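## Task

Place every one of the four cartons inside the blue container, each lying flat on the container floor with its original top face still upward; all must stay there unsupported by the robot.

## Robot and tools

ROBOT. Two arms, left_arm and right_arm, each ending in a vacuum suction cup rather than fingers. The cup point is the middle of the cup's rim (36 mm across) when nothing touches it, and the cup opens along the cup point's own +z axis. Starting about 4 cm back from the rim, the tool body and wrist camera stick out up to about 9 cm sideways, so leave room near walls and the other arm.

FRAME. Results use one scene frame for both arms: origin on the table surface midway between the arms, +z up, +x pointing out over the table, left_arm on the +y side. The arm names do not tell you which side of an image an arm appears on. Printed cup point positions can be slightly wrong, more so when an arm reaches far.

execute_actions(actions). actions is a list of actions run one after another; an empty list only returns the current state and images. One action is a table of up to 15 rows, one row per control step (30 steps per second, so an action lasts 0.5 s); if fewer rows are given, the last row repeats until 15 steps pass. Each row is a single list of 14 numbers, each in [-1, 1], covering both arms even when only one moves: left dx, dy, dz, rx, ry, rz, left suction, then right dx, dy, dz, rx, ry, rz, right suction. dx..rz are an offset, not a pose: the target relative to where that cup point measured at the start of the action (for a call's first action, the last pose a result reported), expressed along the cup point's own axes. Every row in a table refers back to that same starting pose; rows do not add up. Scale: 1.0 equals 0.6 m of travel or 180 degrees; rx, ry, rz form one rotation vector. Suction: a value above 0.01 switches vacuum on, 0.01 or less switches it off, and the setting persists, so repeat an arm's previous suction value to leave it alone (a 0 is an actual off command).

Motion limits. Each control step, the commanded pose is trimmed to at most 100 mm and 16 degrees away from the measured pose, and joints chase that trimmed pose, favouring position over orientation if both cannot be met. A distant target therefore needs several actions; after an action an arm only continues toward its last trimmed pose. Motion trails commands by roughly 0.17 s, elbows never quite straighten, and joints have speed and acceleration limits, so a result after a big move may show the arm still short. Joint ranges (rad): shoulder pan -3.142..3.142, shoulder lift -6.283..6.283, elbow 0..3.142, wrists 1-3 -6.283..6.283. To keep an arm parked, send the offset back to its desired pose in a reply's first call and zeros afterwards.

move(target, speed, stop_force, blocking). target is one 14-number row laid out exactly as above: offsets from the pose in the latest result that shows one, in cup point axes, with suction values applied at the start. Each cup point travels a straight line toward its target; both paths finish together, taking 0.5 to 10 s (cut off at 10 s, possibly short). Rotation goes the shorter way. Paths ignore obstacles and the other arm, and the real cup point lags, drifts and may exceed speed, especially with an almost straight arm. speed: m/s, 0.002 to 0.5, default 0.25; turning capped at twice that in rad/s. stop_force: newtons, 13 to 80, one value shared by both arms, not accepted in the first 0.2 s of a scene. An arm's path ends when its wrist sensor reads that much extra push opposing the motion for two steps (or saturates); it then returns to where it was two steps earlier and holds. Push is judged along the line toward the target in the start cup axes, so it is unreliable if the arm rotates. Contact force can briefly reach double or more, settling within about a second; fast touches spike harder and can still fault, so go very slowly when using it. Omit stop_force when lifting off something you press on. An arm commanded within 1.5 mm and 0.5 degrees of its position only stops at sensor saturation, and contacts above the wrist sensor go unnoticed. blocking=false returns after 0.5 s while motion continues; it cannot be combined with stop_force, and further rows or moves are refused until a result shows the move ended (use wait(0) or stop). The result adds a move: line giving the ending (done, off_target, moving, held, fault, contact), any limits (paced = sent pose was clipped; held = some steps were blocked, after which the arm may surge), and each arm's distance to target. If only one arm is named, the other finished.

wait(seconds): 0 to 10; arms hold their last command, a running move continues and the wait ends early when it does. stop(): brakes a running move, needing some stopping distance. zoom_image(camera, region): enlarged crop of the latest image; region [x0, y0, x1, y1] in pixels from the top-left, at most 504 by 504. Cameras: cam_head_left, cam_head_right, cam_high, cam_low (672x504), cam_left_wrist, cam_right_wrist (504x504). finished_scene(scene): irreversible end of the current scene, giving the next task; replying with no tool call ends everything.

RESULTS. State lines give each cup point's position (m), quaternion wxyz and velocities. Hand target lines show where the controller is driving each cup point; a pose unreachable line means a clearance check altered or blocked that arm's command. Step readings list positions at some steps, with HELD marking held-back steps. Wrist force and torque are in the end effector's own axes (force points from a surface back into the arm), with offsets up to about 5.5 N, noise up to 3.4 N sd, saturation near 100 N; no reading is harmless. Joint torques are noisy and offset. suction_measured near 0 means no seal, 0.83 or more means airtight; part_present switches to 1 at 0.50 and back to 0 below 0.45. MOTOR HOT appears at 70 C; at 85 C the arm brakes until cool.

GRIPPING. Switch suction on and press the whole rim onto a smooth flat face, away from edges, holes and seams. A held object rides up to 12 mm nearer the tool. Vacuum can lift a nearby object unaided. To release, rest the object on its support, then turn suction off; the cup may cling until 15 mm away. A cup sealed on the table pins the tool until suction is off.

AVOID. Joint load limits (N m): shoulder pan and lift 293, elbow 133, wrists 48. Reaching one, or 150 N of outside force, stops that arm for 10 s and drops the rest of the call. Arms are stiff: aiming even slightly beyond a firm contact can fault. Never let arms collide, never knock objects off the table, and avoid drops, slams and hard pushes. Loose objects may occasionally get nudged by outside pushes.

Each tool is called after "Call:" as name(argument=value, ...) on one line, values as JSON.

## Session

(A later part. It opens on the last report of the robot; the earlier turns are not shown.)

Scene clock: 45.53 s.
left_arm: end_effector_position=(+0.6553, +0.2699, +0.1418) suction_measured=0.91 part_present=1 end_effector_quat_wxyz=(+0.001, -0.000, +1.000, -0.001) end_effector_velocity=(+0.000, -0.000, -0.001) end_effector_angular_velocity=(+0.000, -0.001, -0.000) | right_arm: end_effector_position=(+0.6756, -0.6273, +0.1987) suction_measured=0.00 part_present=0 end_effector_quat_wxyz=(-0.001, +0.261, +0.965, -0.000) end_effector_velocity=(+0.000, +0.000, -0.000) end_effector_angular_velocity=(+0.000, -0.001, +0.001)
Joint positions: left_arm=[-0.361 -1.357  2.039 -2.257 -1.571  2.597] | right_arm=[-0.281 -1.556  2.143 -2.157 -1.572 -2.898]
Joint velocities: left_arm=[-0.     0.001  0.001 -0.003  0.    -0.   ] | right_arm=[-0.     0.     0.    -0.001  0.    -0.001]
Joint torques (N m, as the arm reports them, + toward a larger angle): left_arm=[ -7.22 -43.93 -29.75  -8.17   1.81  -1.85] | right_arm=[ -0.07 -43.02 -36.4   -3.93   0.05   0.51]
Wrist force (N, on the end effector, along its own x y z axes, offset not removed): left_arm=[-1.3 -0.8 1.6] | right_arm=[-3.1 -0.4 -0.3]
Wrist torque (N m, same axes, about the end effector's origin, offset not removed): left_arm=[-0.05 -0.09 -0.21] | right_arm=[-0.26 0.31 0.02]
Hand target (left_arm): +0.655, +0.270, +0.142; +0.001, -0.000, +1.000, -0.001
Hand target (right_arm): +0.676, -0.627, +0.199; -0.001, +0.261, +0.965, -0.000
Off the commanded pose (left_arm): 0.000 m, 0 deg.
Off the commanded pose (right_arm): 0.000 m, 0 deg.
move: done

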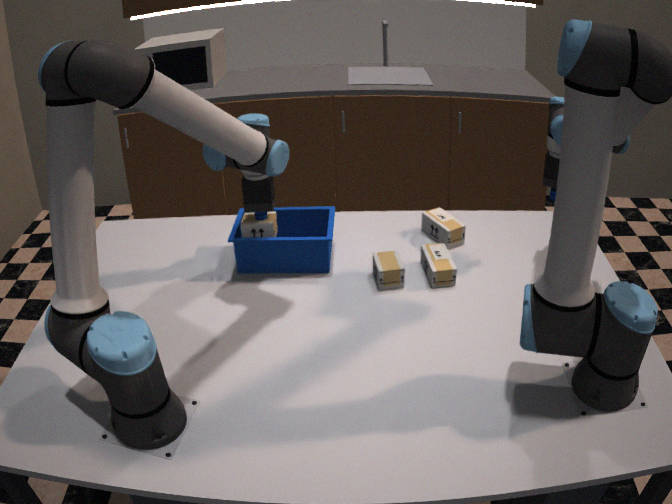

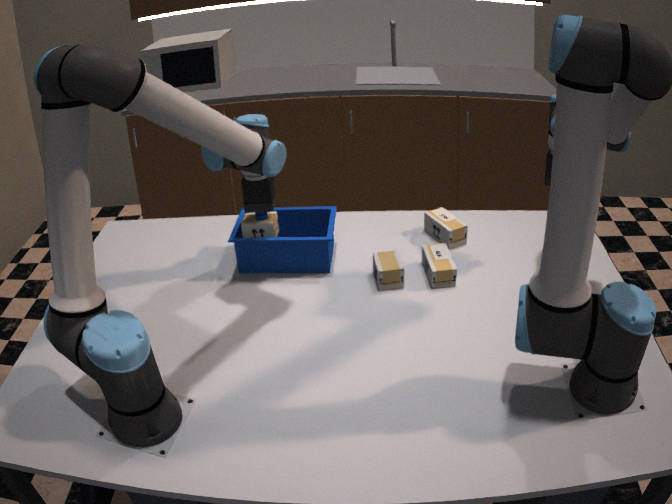

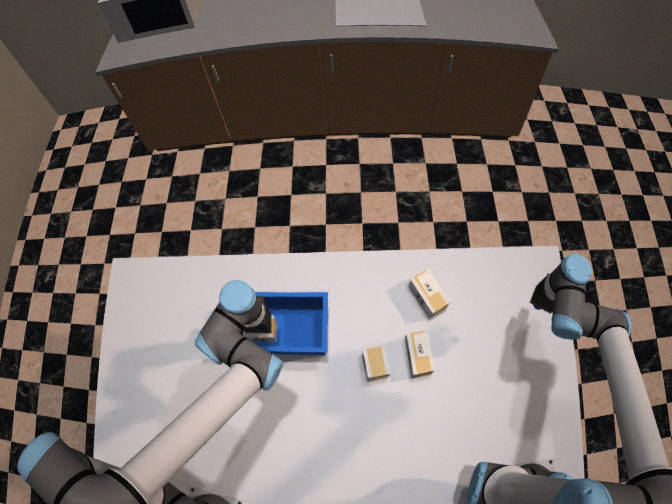

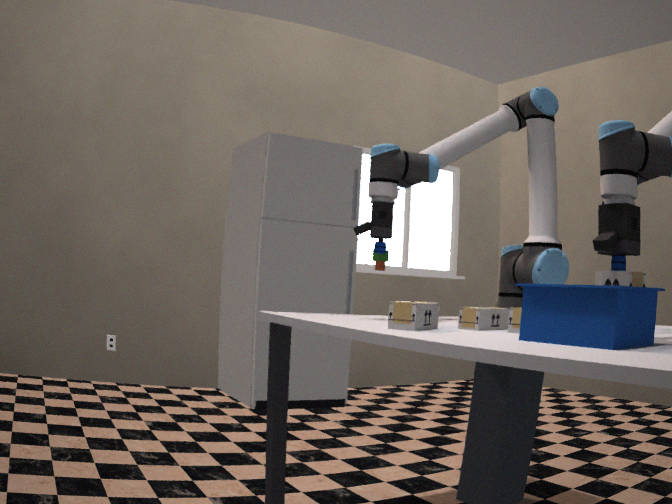

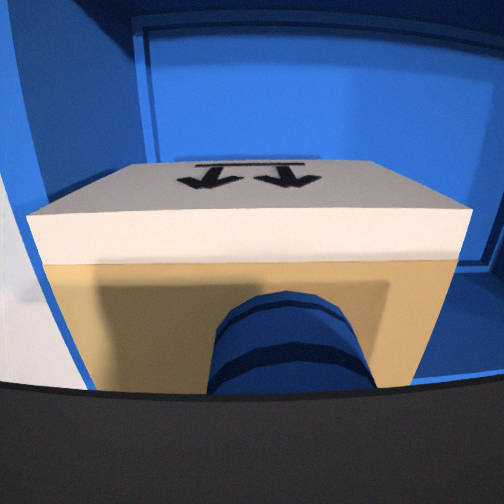

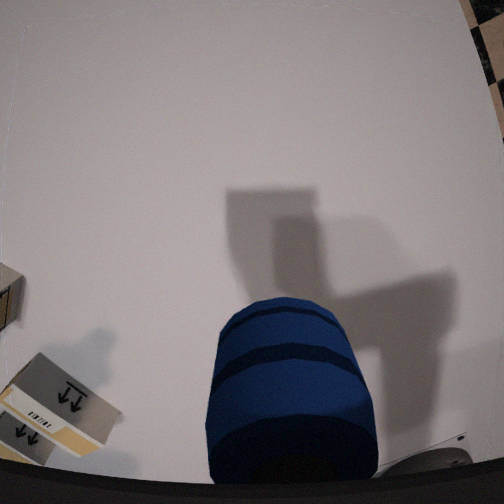

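Call:
move(target=[0,0,0.117,0,0,0,1,0,0,0,0,0,0,0], speed=0.08, stop_force=15)

Scene clock: 50.03 s.
left_arm: end_effector_position=(+0.6555, +0.2699, +0.0717) suction_measured=0.91 part_present=1 end_effector_quat_wxyz=(+0.001, -0.000, +1.000, -0.001) end_effector_velocity=(-0.001, -0.000, -0.002) end_effector_angular_velocity=(+0.000, +0.003, +0.000) | right_arm: end_effector_position=(+0.6756, -0.6273, +0.1987) suction_measured=0.00 part_present=0 end_effector_quat_wxyz=(-0.001, +0.261, +0.965, -0.000) end_effector_velocity=(-0.000, +0.000, -0.000) end_effector_angular_velocity=(-0.001, +0.001, +0.000)
Joint positions: left_arm=[-0.361 -1.268  2.085 -2.391 -1.571  2.597] | right_arm=[-0.281 -1.556  2.143 -2.157 -1.572 -2.898]
Joint velocities: left_arm=[-0.     0.002  0.001 -0.001 -0.001 -0.   ] | right_arm=[ 0.001  0.     0.     0.001 -0.001  0.   ]
Joint torques (N m, as the arm reports them, + toward a larger angle): left_arm=[ -5.37 -48.07 -25.8   -8.36   1.04  -2.05] | right_arm=[ -0.75 -42.17 -38.43  -4.47   0.3    0.18]
Wrist force (N, on the end effector, along its own x y z axes, offset not removed): left_arm=[-0.2 -0.8 2.9] | right_arm=[-0.4 -1.9 1.4]
Wrist torque (N m, same axes, about the end effector's origin, offset not removed): left_arm=[-0.20 -0.06 -0.11] | right_arm=[-0.44 -0.07 -0.03]
Hand target (left_arm): +0.655, +0.270, +0.072; +0.001, -0.000, +1.000, -0.001
Hand target (right_arm): +0.676, -0.627, +0.199; -0.001, +0.261, +0.965, -0.000
Off the commanded pose (left_arm): 0.000 m, 0 deg.
Off the commanded pose (right_arm): 0.000 m, 0 deg.
move: done

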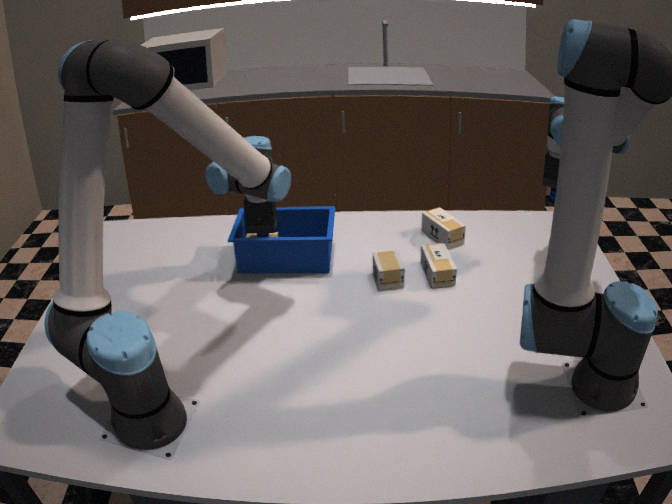

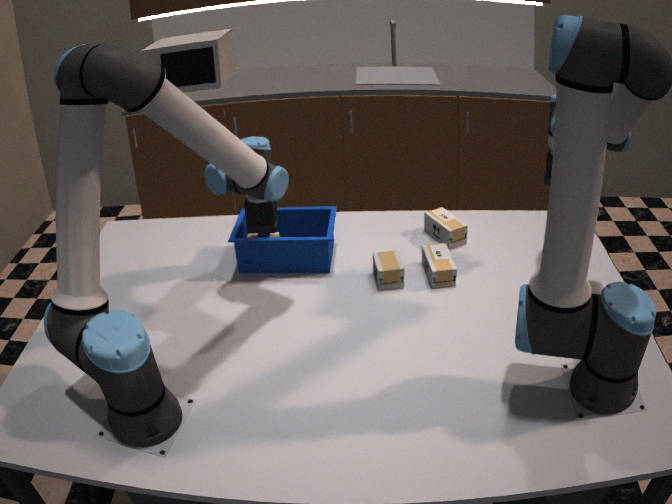

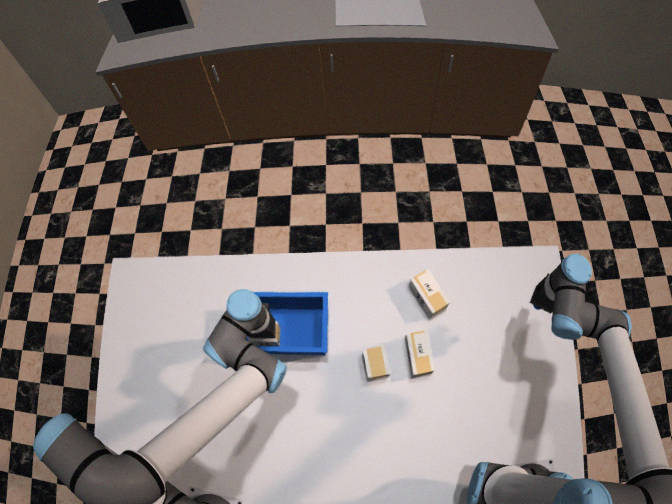

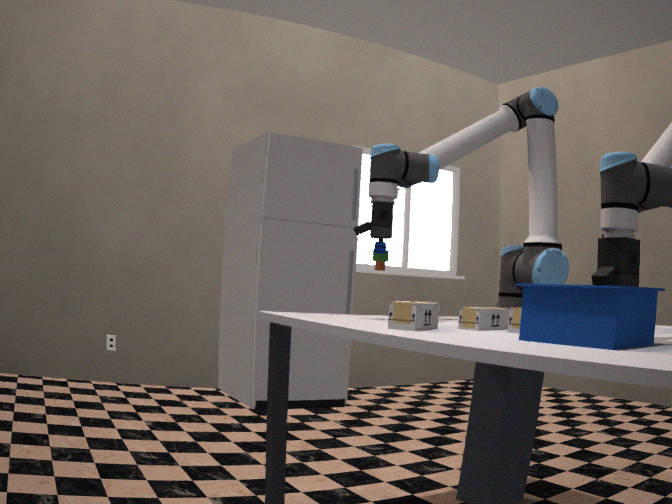

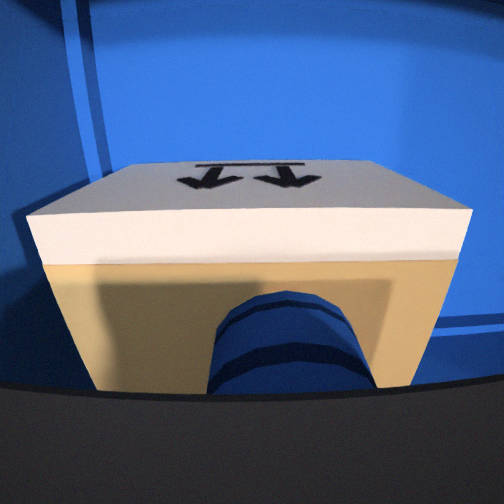

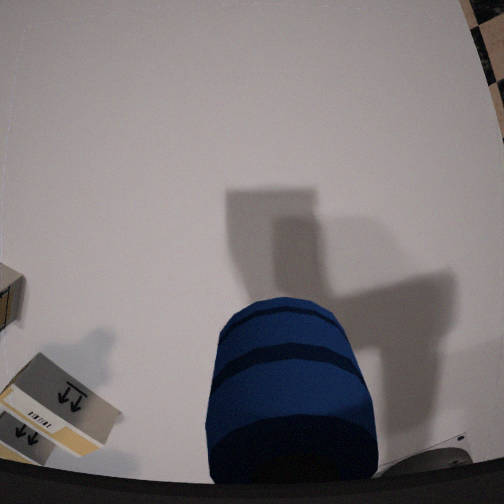

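Call:
move(target=[0.006,0.015,0.011,0,0,0,1,0,0,0,0,0,0,0], speed=0.02, stop_force=13)

Scene clock: 62.73 s.
left_arm: end_effector_position=(+0.6519, +0.2787, +0.0652) suction_measured=0.91 part_present=1 end_effector_quat_wxyz=(+0.001, -0.000, +1.000, -0.001) end_effector_velocity=(-0.001, +0.001, -0.001) end_effector_angular_velocity=(-0.000, +0.000, -0.001) | right_arm: end_effector_position=(+0.6756, -0.6273, +0.1987) suction_measured=0.00 part_present=0 end_effector_quat_wxyz=(-0.001, +0.261, +0.965, -0.000) end_effector_velocity=(+0.000, -0.000, -0.000) end_effector_angular_velocity=(-0.000, -0.001, -0.002)
Joint positions: left_arm=[-0.353 -1.267  2.1   -2.407 -1.571  2.605] | right_arm=[-0.281 -1.556  2.143 -2.157 -1.572 -2.898]
Joint velocities: left_arm=[ 0.     0.     0.002 -0.002 -0.     0.001] | right_arm=[-0.001  0.     0.    -0.001 -0.     0.001]
Joint torques (N m, as the arm reports them, + toward a larger angle): left_arm=[ 13.12 -43.03 -25.42  -8.59   1.32   2.32] | right_arm=[  0.41 -42.41 -36.44  -4.04  -0.28   0.39]
Wrist force (N, on the end effector, along its own x y z axes, offset not removed): left_arm=[2.9 0.6 1.9] | right_arm=[-1.8 -4.0 -1.5]
Wrist torque (N m, same axes, about the end effector's origin, offset not removed): left_arm=[0.20 -0.68 -0.18] | right_arm=[-0.85 0.11 -0.11]
Hand target (left_arm): +0.652, +0.279, +0.065; +0.001, -0.000, +1.000, -0.001
Hand target (right_arm): +0.676, -0.627, +0.199; -0.001, +0.261, +0.965, -0.000
Off the commanded pose (left_arm): 0.000 m, 0 deg.
Off the commanded pose (right_arm): 0.000 m, 0 deg.
move: done

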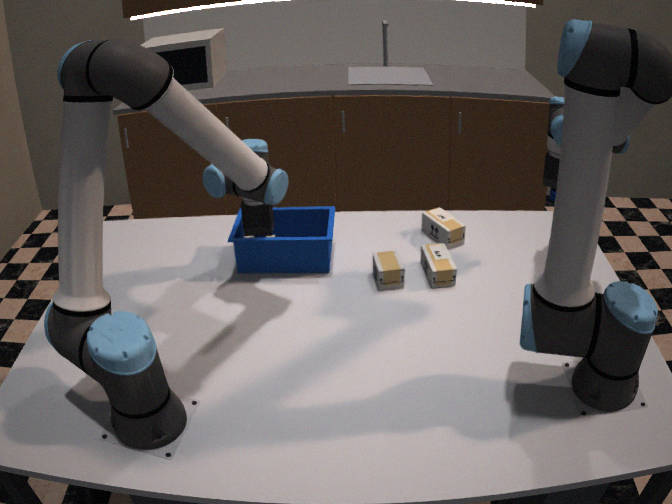

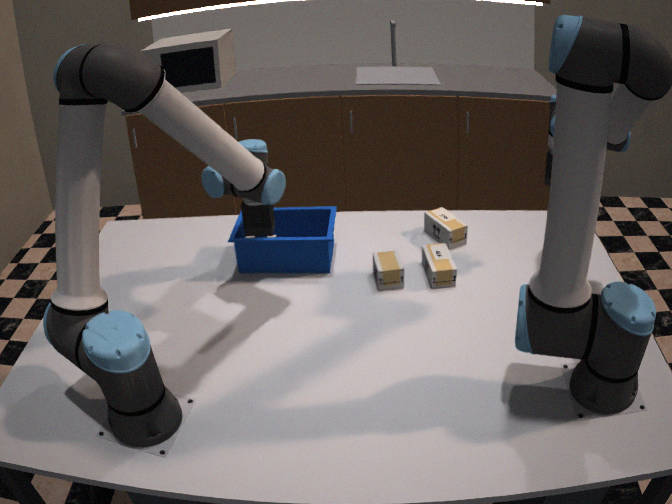

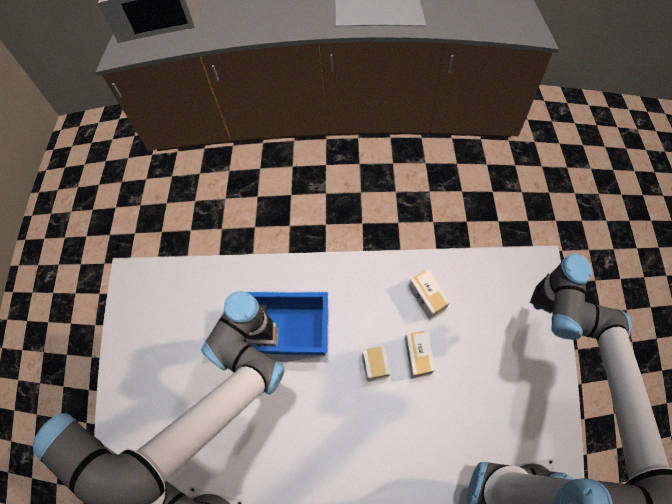

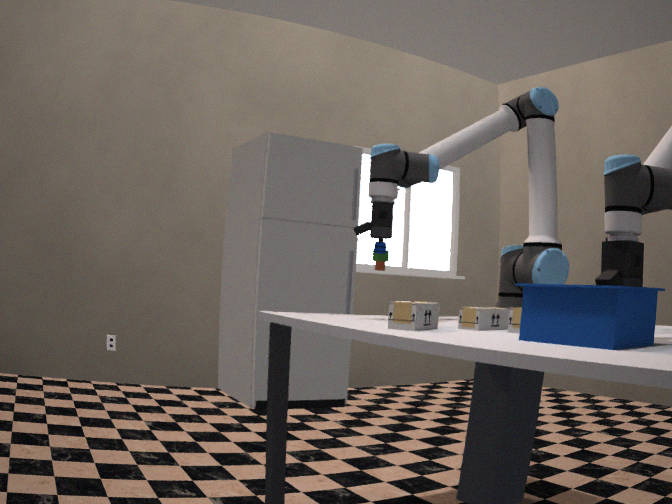

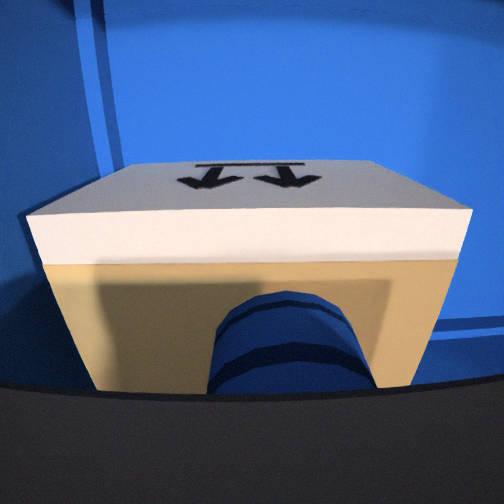

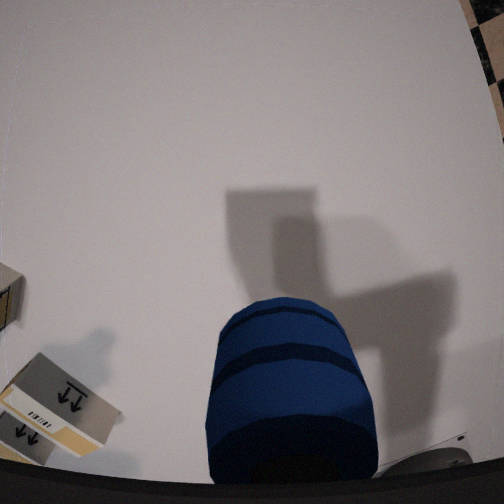

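Call:
move(target=[0.007,0,0,0,0,0,1,0,0,0,0,0,0,0], speed=0.02)

Call:
move(target=[0,0,0.012,0,0,0,1,0,0,0,0,0,0,0], speed=0.006, stop_force=13)

Call:
execute_actions(actions=[[[0,0,-0.002,0,0,0,0,0,0,0,0,0,0,0]]])

Call:
move(target=[0,0,-0.19,0,0,0,0,0,0,0,0,0,0,0], speed=0.2)

Scene clock: 70.13 s.
left_arm: end_effector_position=(+0.6478, +0.2787, +0.0651) suction_measured=0.91 part_present=1 end_effector_quat_wxyz=(+0.001, -0.000, +1.000, -0.001) end_effector_velocity=(-0.001, +0.001, +0.001) end_effector_angular_velocity=(+0.000, -0.000, +0.001) | right_arm: end_effector_position=(+0.6756, -0.6273, +0.1987) suction_measured=0.00 part_present=0 end_effector_quat_wxyz=(-0.001, +0.261, +0.965, -0.000) end_effector_velocity=(+0.000, -0.000, +0.000) end_effector_angular_velocity=(-0.000, -0.000, -0.001)
Joint positions: left_arm=[-0.356 -1.272  2.108 -2.41  -1.571  2.602] | right_arm=[-0.281 -1.556  2.143 -2.157 -1.572 -2.898]
Joint velocities: left_arm=[-0.001 -0.003  0.003  0.     0.001 -0.001] | right_arm=[-0.001 -0.     0.    -0.     0.     0.   ]
Joint torques (N m, as the arm reports them, + toward a larger angle): left_arm=[ -9.82 -86.16 -24.96  -8.85  -1.23  -3.55] | right_arm=[  2.81 -41.47 -36.18  -4.46  -0.21   0.27]
Wrist force (N, on the end effector, along its own x y z axes, offset not removed): left_arm=[1.5 -1.2 6.4] | right_arm=[-0.3 -4.7 0.4]
Wrist torque (N m, same axes, about the end effector's origin, offset not removed): left_arm=[0.01 -0.50 -0.19] | right_arm=[-0.93 -0.01 -0.04]
Hand target (left_arm): +0.648, +0.279, +0.065; +0.001, -0.000, +1.000, -0.001
Hand target (right_arm): +0.676, -0.627, +0.199; -0.001, +0.261, +0.965, -0.000
Off the commanded pose (left_arm): 0.000 m, 0 deg.
Off the commanded pose (right_arm): 0.000 m, 0 deg.
move: done

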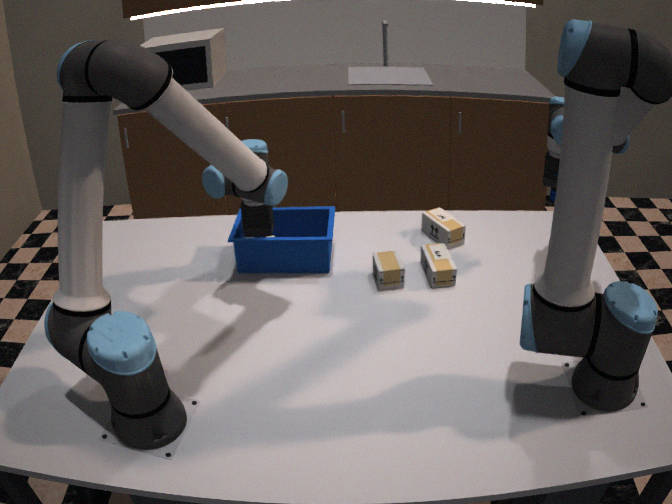

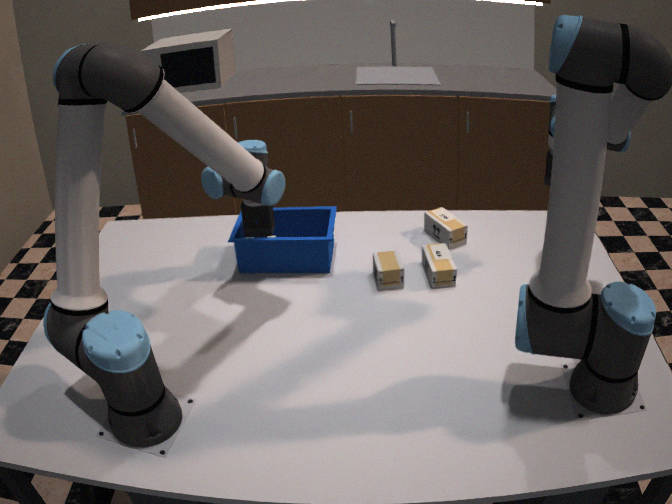

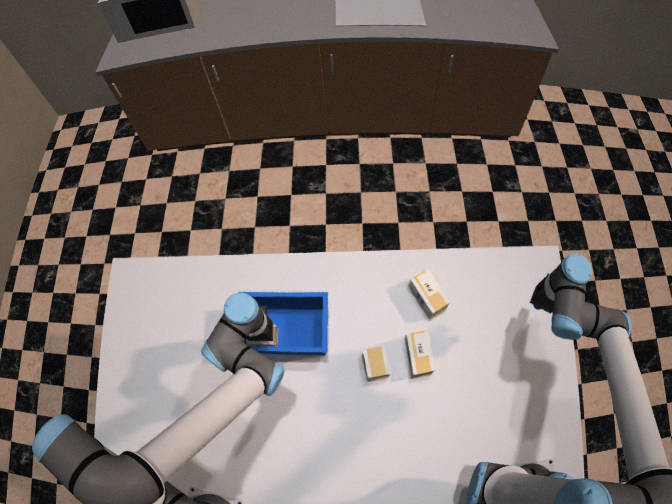

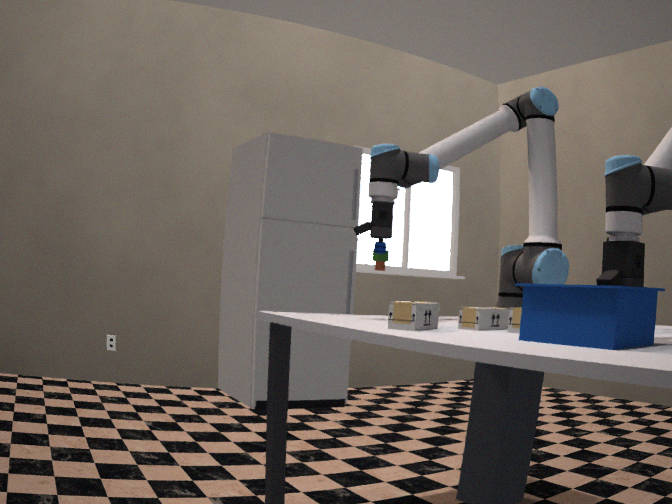

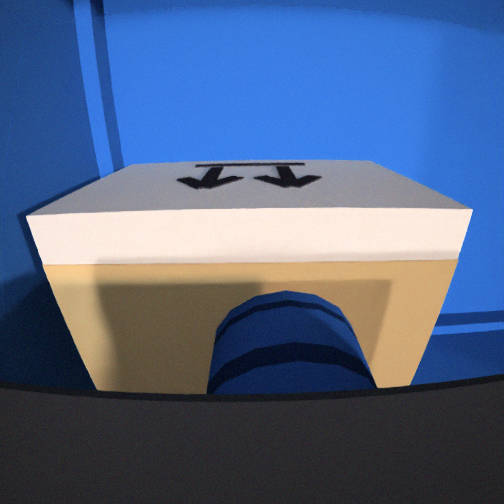

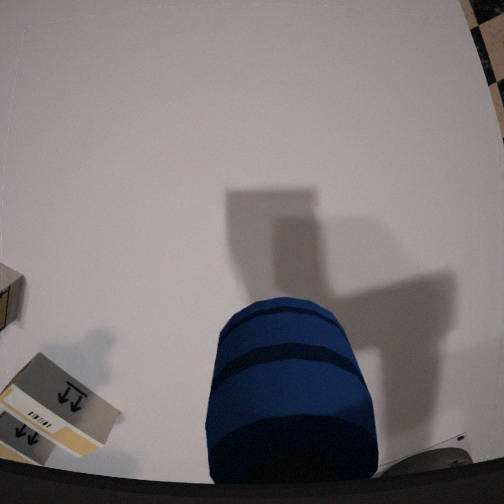

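Scene clock: 70.73 s.
left_arm: end_effector_position=(+0.6479, +0.2786, +0.0639) suction_measured=0.91 part_present=1 end_effector_quat_wxyz=(+0.002, -0.000, +1.000, -0.001) end_effector_velocity=(-0.001, +0.001, +0.001) end_effector_angular_velocity=(+0.003, +0.003, -0.000) | right_arm: end_effector_position=(+0.6756, -0.6273, +0.1987) suction_measured=0.00 part_present=0 end_effector_quat_wxyz=(-0.001, +0.261, +0.965, -0.000) end_effector_velocity=(-0.000, -0.000, -0.000) end_effector_angular_velocity=(-0.000, +0.000, -0.002)
Joint positions: left_arm=[-0.356 -1.27   2.108 -2.413 -1.571  2.602] | right_arm=[-0.281 -1.556  2.143 -2.157 -1.572 -2.898]
Joint velocities: left_arm=[-0.    -0.002 -0.     0.006  0.001  0.   ] | right_arm=[-0.001  0.     0.     0.    -0.     0.001]
Joint torques (N m, as the arm reports them, + toward a larger angle): left_arm=[  0.85 -68.15 -25.5    1.74  -0.02  -0.59] | right_arm=[  1.31 -42.82 -34.88  -3.77  -0.27  -0.04]
Wrist force (N, on the end effector, along its own x y z axes, offset not removed): left_arm=[2.7 1.1 -20.1] | right_arm=[1.8 -1.9 1.4]
Wrist torque (N m, same axes, about the end effector's origin, offset not removed): left_arm=[0.22 -0.63 -0.11] | right_arm=[-0.54 -0.35 -0.03]
Hand target (left_arm): +0.648, +0.279, +0.064; +0.001, -0.000, +1.000, -0.001
Hand target (right_arm): +0.676, -0.627, +0.199; -0.001, +0.261, +0.965, -0.000
Off the commanded pose (left_arm): 0.006 m, 0 deg.
Off the commanded pose (right_arm): 0.000 m, 0 deg.
move: contact (left_arm)

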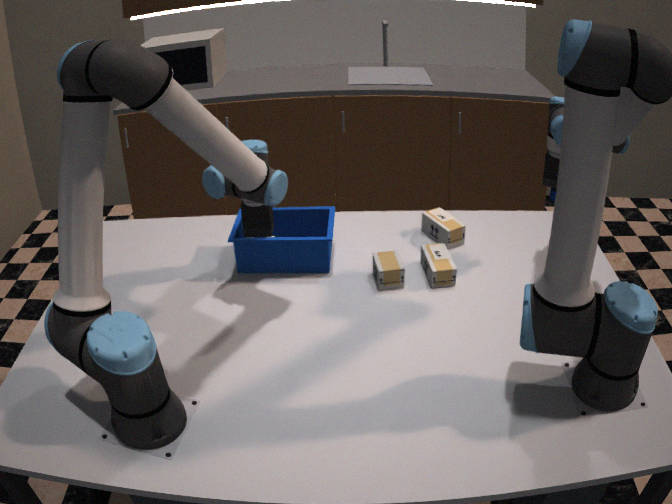

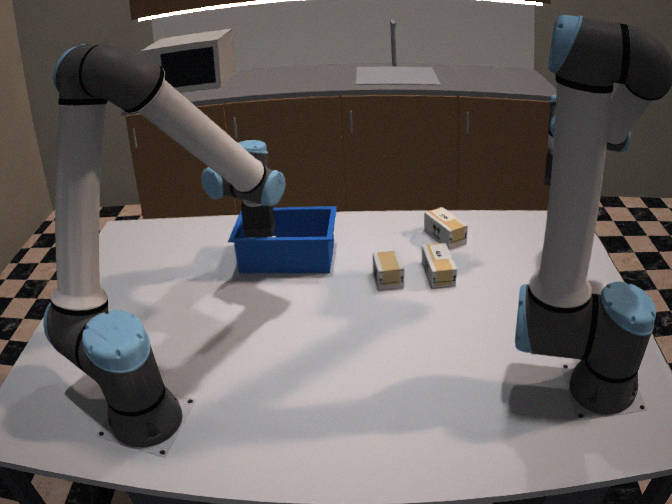

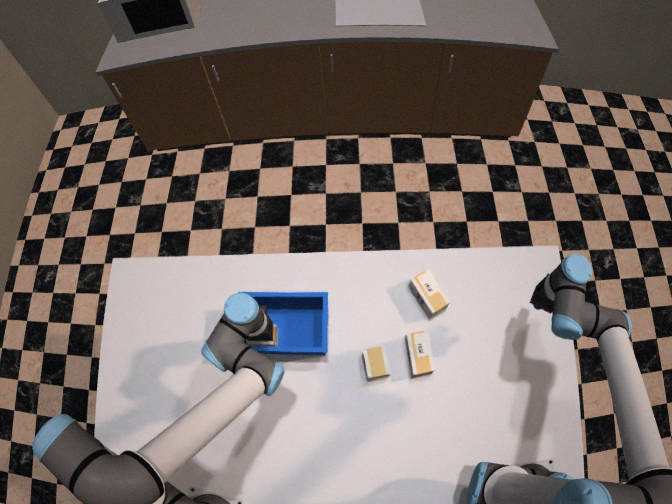

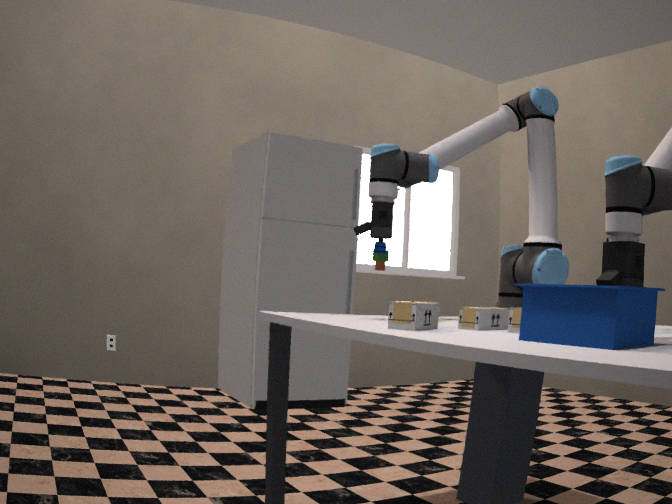

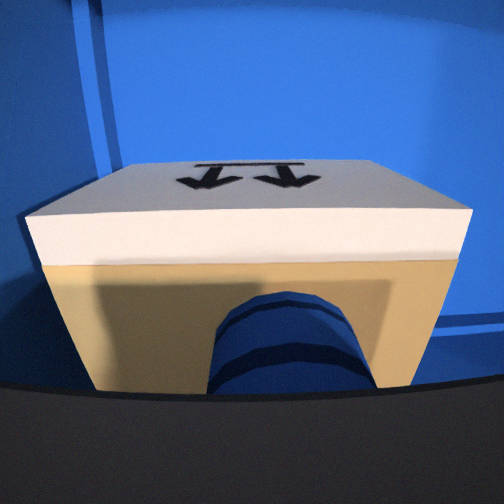

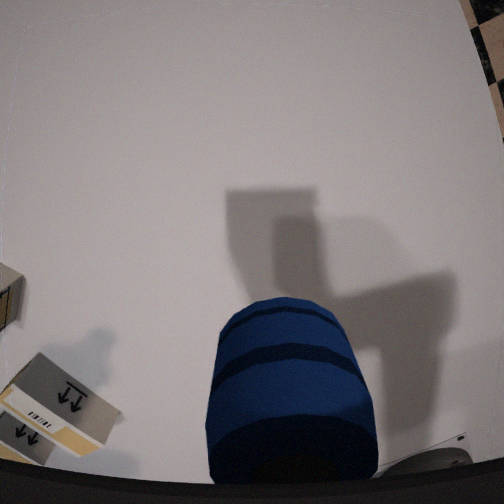

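Scene clock: 71.23 s.
left_arm: end_effector_position=(+0.6479, +0.2787, +0.0650) suction_measured=0.00 part_present=0 end_effector_quat_wxyz=(+0.001, -0.000, +1.000, -0.001) end_effector_velocity=(+0.000, +0.000, +0.000) end_effector_angular_velocity=(-0.001, -0.001, +0.000) | right_arm: end_effector_position=(+0.6756, -0.6273, +0.1987) suction_measured=0.00 part_present=0 end_effector_quat_wxyz=(-0.001, +0.261, +0.965, -0.000) end_effector_velocity=(+0.001, -0.000, +0.000) end_effector_angular_velocity=(-0.001, -0.002, -0.000)
Joint positions: left_arm=[-0.356 -1.272  2.108 -2.411 -1.571  2.602] | right_arm=[-0.281 -1.556  2.143 -2.157 -1.572 -2.898]
Joint velocities: left_arm=[ 0.001 -0.    -0.    -0.    -0.     0.   ] | right_arm=[-0.     0.    -0.    -0.002 -0.    -0.   ]
Joint torques (N m, as the arm reports them, + toward a larger angle): left_arm=[  1.98 -74.   -34.55   1.44  -0.29  -0.09] | right_arm=[ -0.84 -42.06 -37.55  -3.77   0.08   0.4 ]
Wrist force (N, on the end effector, along its own x y z axes, offset not removed): left_arm=[0.0 1.4 -10.6] | right_arm=[3.1 0.1 0.2]
Wrist torque (N m, same axes, about the end effector's origin, offset not removed): left_arm=[0.35 -0.29 -0.10] | right_arm=[-0.10 -0.80 0.08]
Hand target (left_arm): +0.648, +0.279, +0.065; +0.002, -0.000, +1.000, -0.001
Hand target (right_arm): +0.676, -0.627, +0.199; -0.001, +0.261, +0.965, -0.000
Off the commanded pose (left_arm): 0.000 m, 0 deg.
Off the commanded pose (right_arm): 0.000 m, 0 deg.
Step readings (end_effector_position):
0: left_arm (+0.6479, +0.2786, +0.0639) | right_arm (+0.6756, -0.6273, +0.1987)
1: left_arm (+0.6479, +0.2787, +0.0639) | right_arm (+0.6756, -0.6273, +0.1987)
2: left_arm (+0.6479, +0.2787, +0.0641) | right_arm (+0.6756, -0.6273, +0.1987)
4: left_arm (+0.6478, +0.2787, +0.0644) | right_arm (+0.6756, -0.6273, +0.1987)
8: left_arm (+0.6478, +0.2787, +0.0648) | right_arm (+0.6756, -0.6273, +0.1987)
15: end_effector_position above

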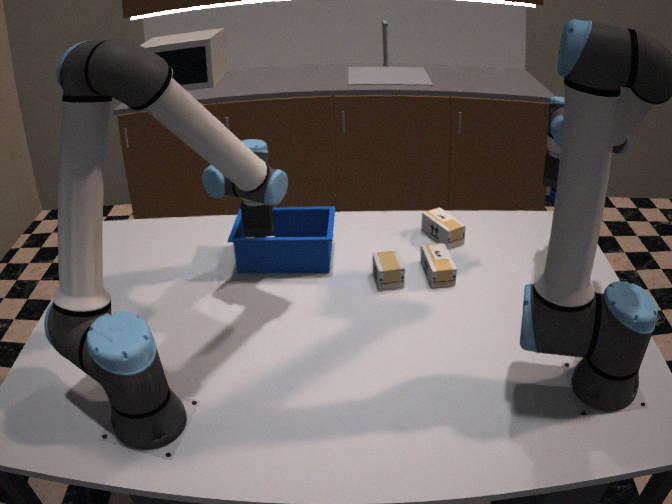

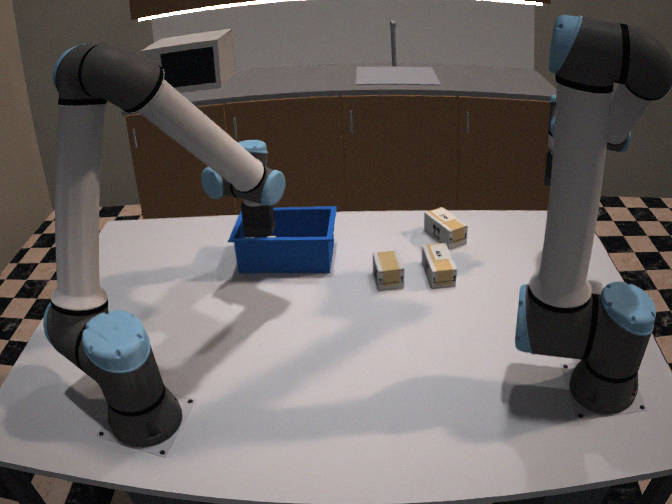

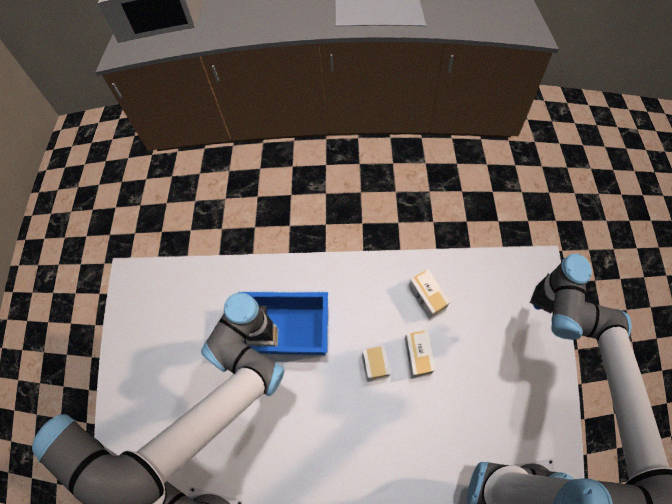

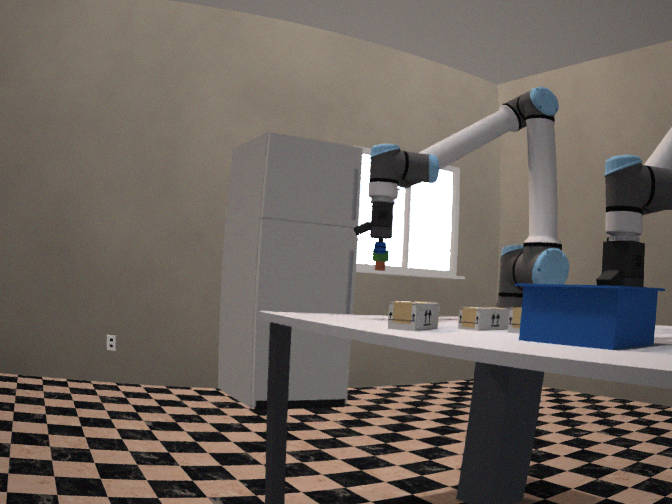

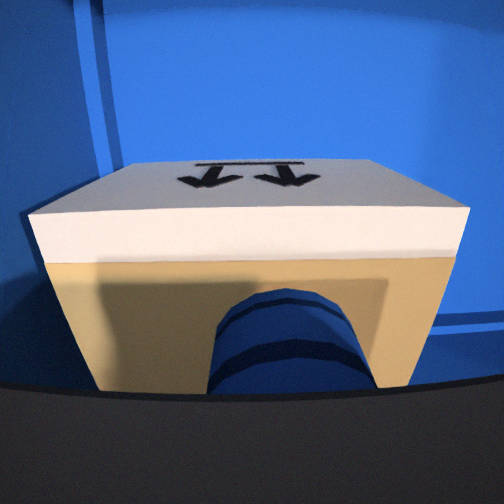

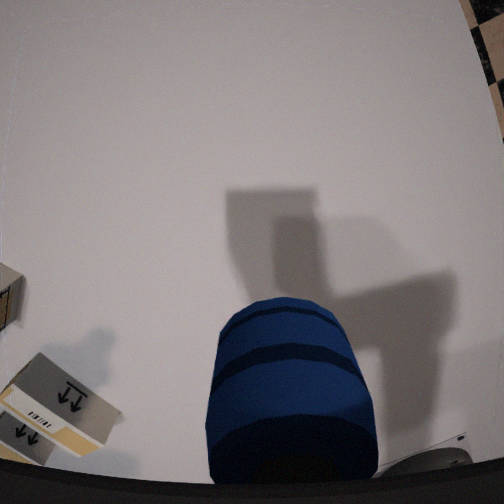

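Scene clock: 72.33 s.
left_arm: end_effector_position=(+0.6477, +0.2788, +0.1788) suction_measured=0.00 part_present=0 end_effector_quat_wxyz=(+0.001, -0.000, +1.000, -0.001) end_effector_velocity=(+0.000, -0.001, +0.002) end_effector_angular_velocity=(-0.001, -0.001, -0.000) | right_arm: end_effector_position=(+0.6756, -0.6273, +0.1987) suction_measured=0.00 part_present=0 end_effector_quat_wxyz=(-0.001, +0.261, +0.965, -0.000) end_effector_velocity=(-0.000, -0.001, +0.000) end_effector_angular_velocity=(-0.001, +0.000, +0.001)
Joint positions: left_arm=[-0.356 -1.413  2.028 -2.19  -1.571  2.602] | right_arm=[-0.281 -1.556  2.143 -2.157 -1.572 -2.898]
Joint velocities: left_arm=[-0.    -0.002 -0.002  0.003 -0.    -0.   ] | right_arm=[-0.001  0.    -0.     0.    -0.001 -0.001]
Joint torques (N m, as the arm reports them, + toward a larger angle): left_arm=[-10.27 -76.   -46.67  -0.13   1.25  -2.65] | right_arm=[  3.98 -39.39 -36.46  -3.39  -0.14   0.1 ]
Wrist force (N, on the end effector, along its own x y z axes, offset not removed): left_arm=[1.5 -0.8 -2.1] | right_arm=[-3.8 -5.1 -2.4]
Wrist torque (N m, same axes, about the end effector's origin, offset not removed): left_arm=[-0.12 -0.46 -0.13] | right_arm=[-0.99 0.32 -0.10]
Hand target (left_arm): +0.648, +0.279, +0.179; +0.001, -0.000, +1.000, -0.001
Hand target (right_arm): +0.676, -0.627, +0.199; -0.001, +0.261, +0.965, -0.000
Off the commanded pose (left_arm): 0.000 m, 0 deg.
Off the commanded pose (right_arm): 0.000 m, 0 deg.
move: done

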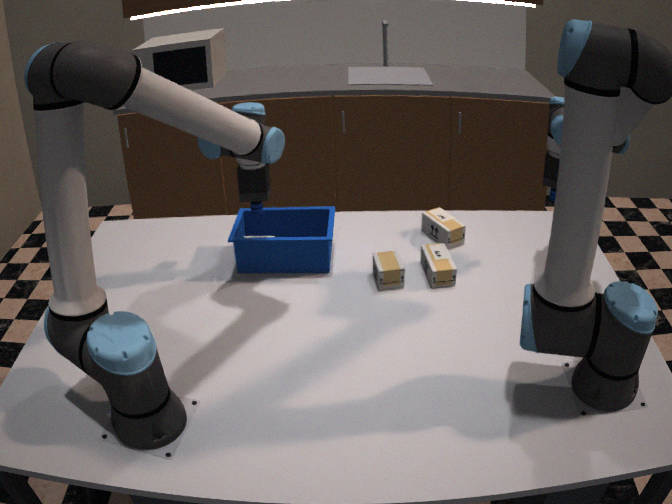

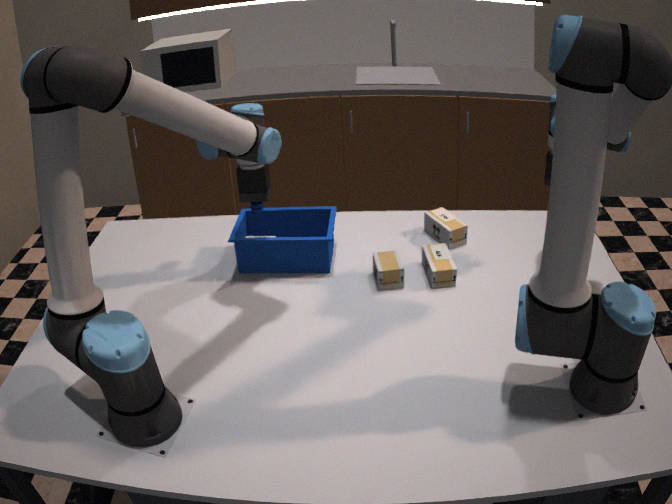

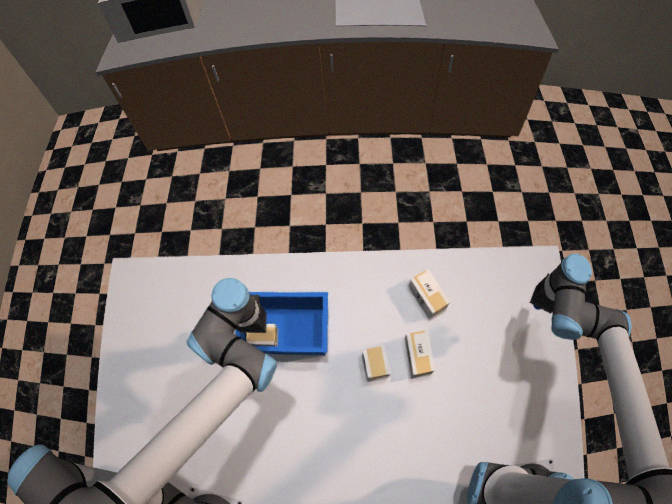

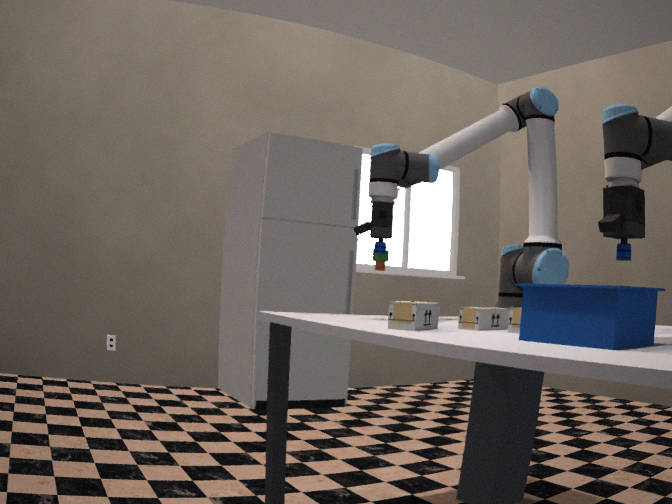

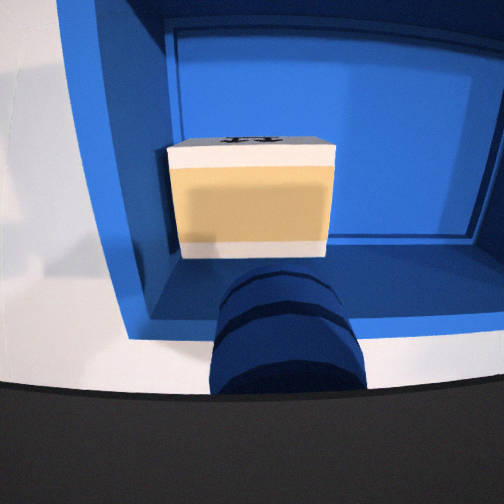

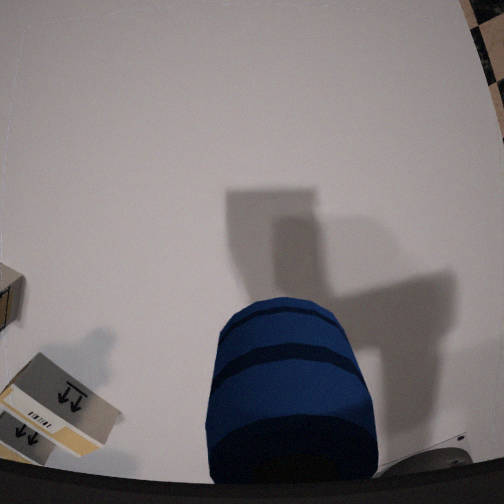

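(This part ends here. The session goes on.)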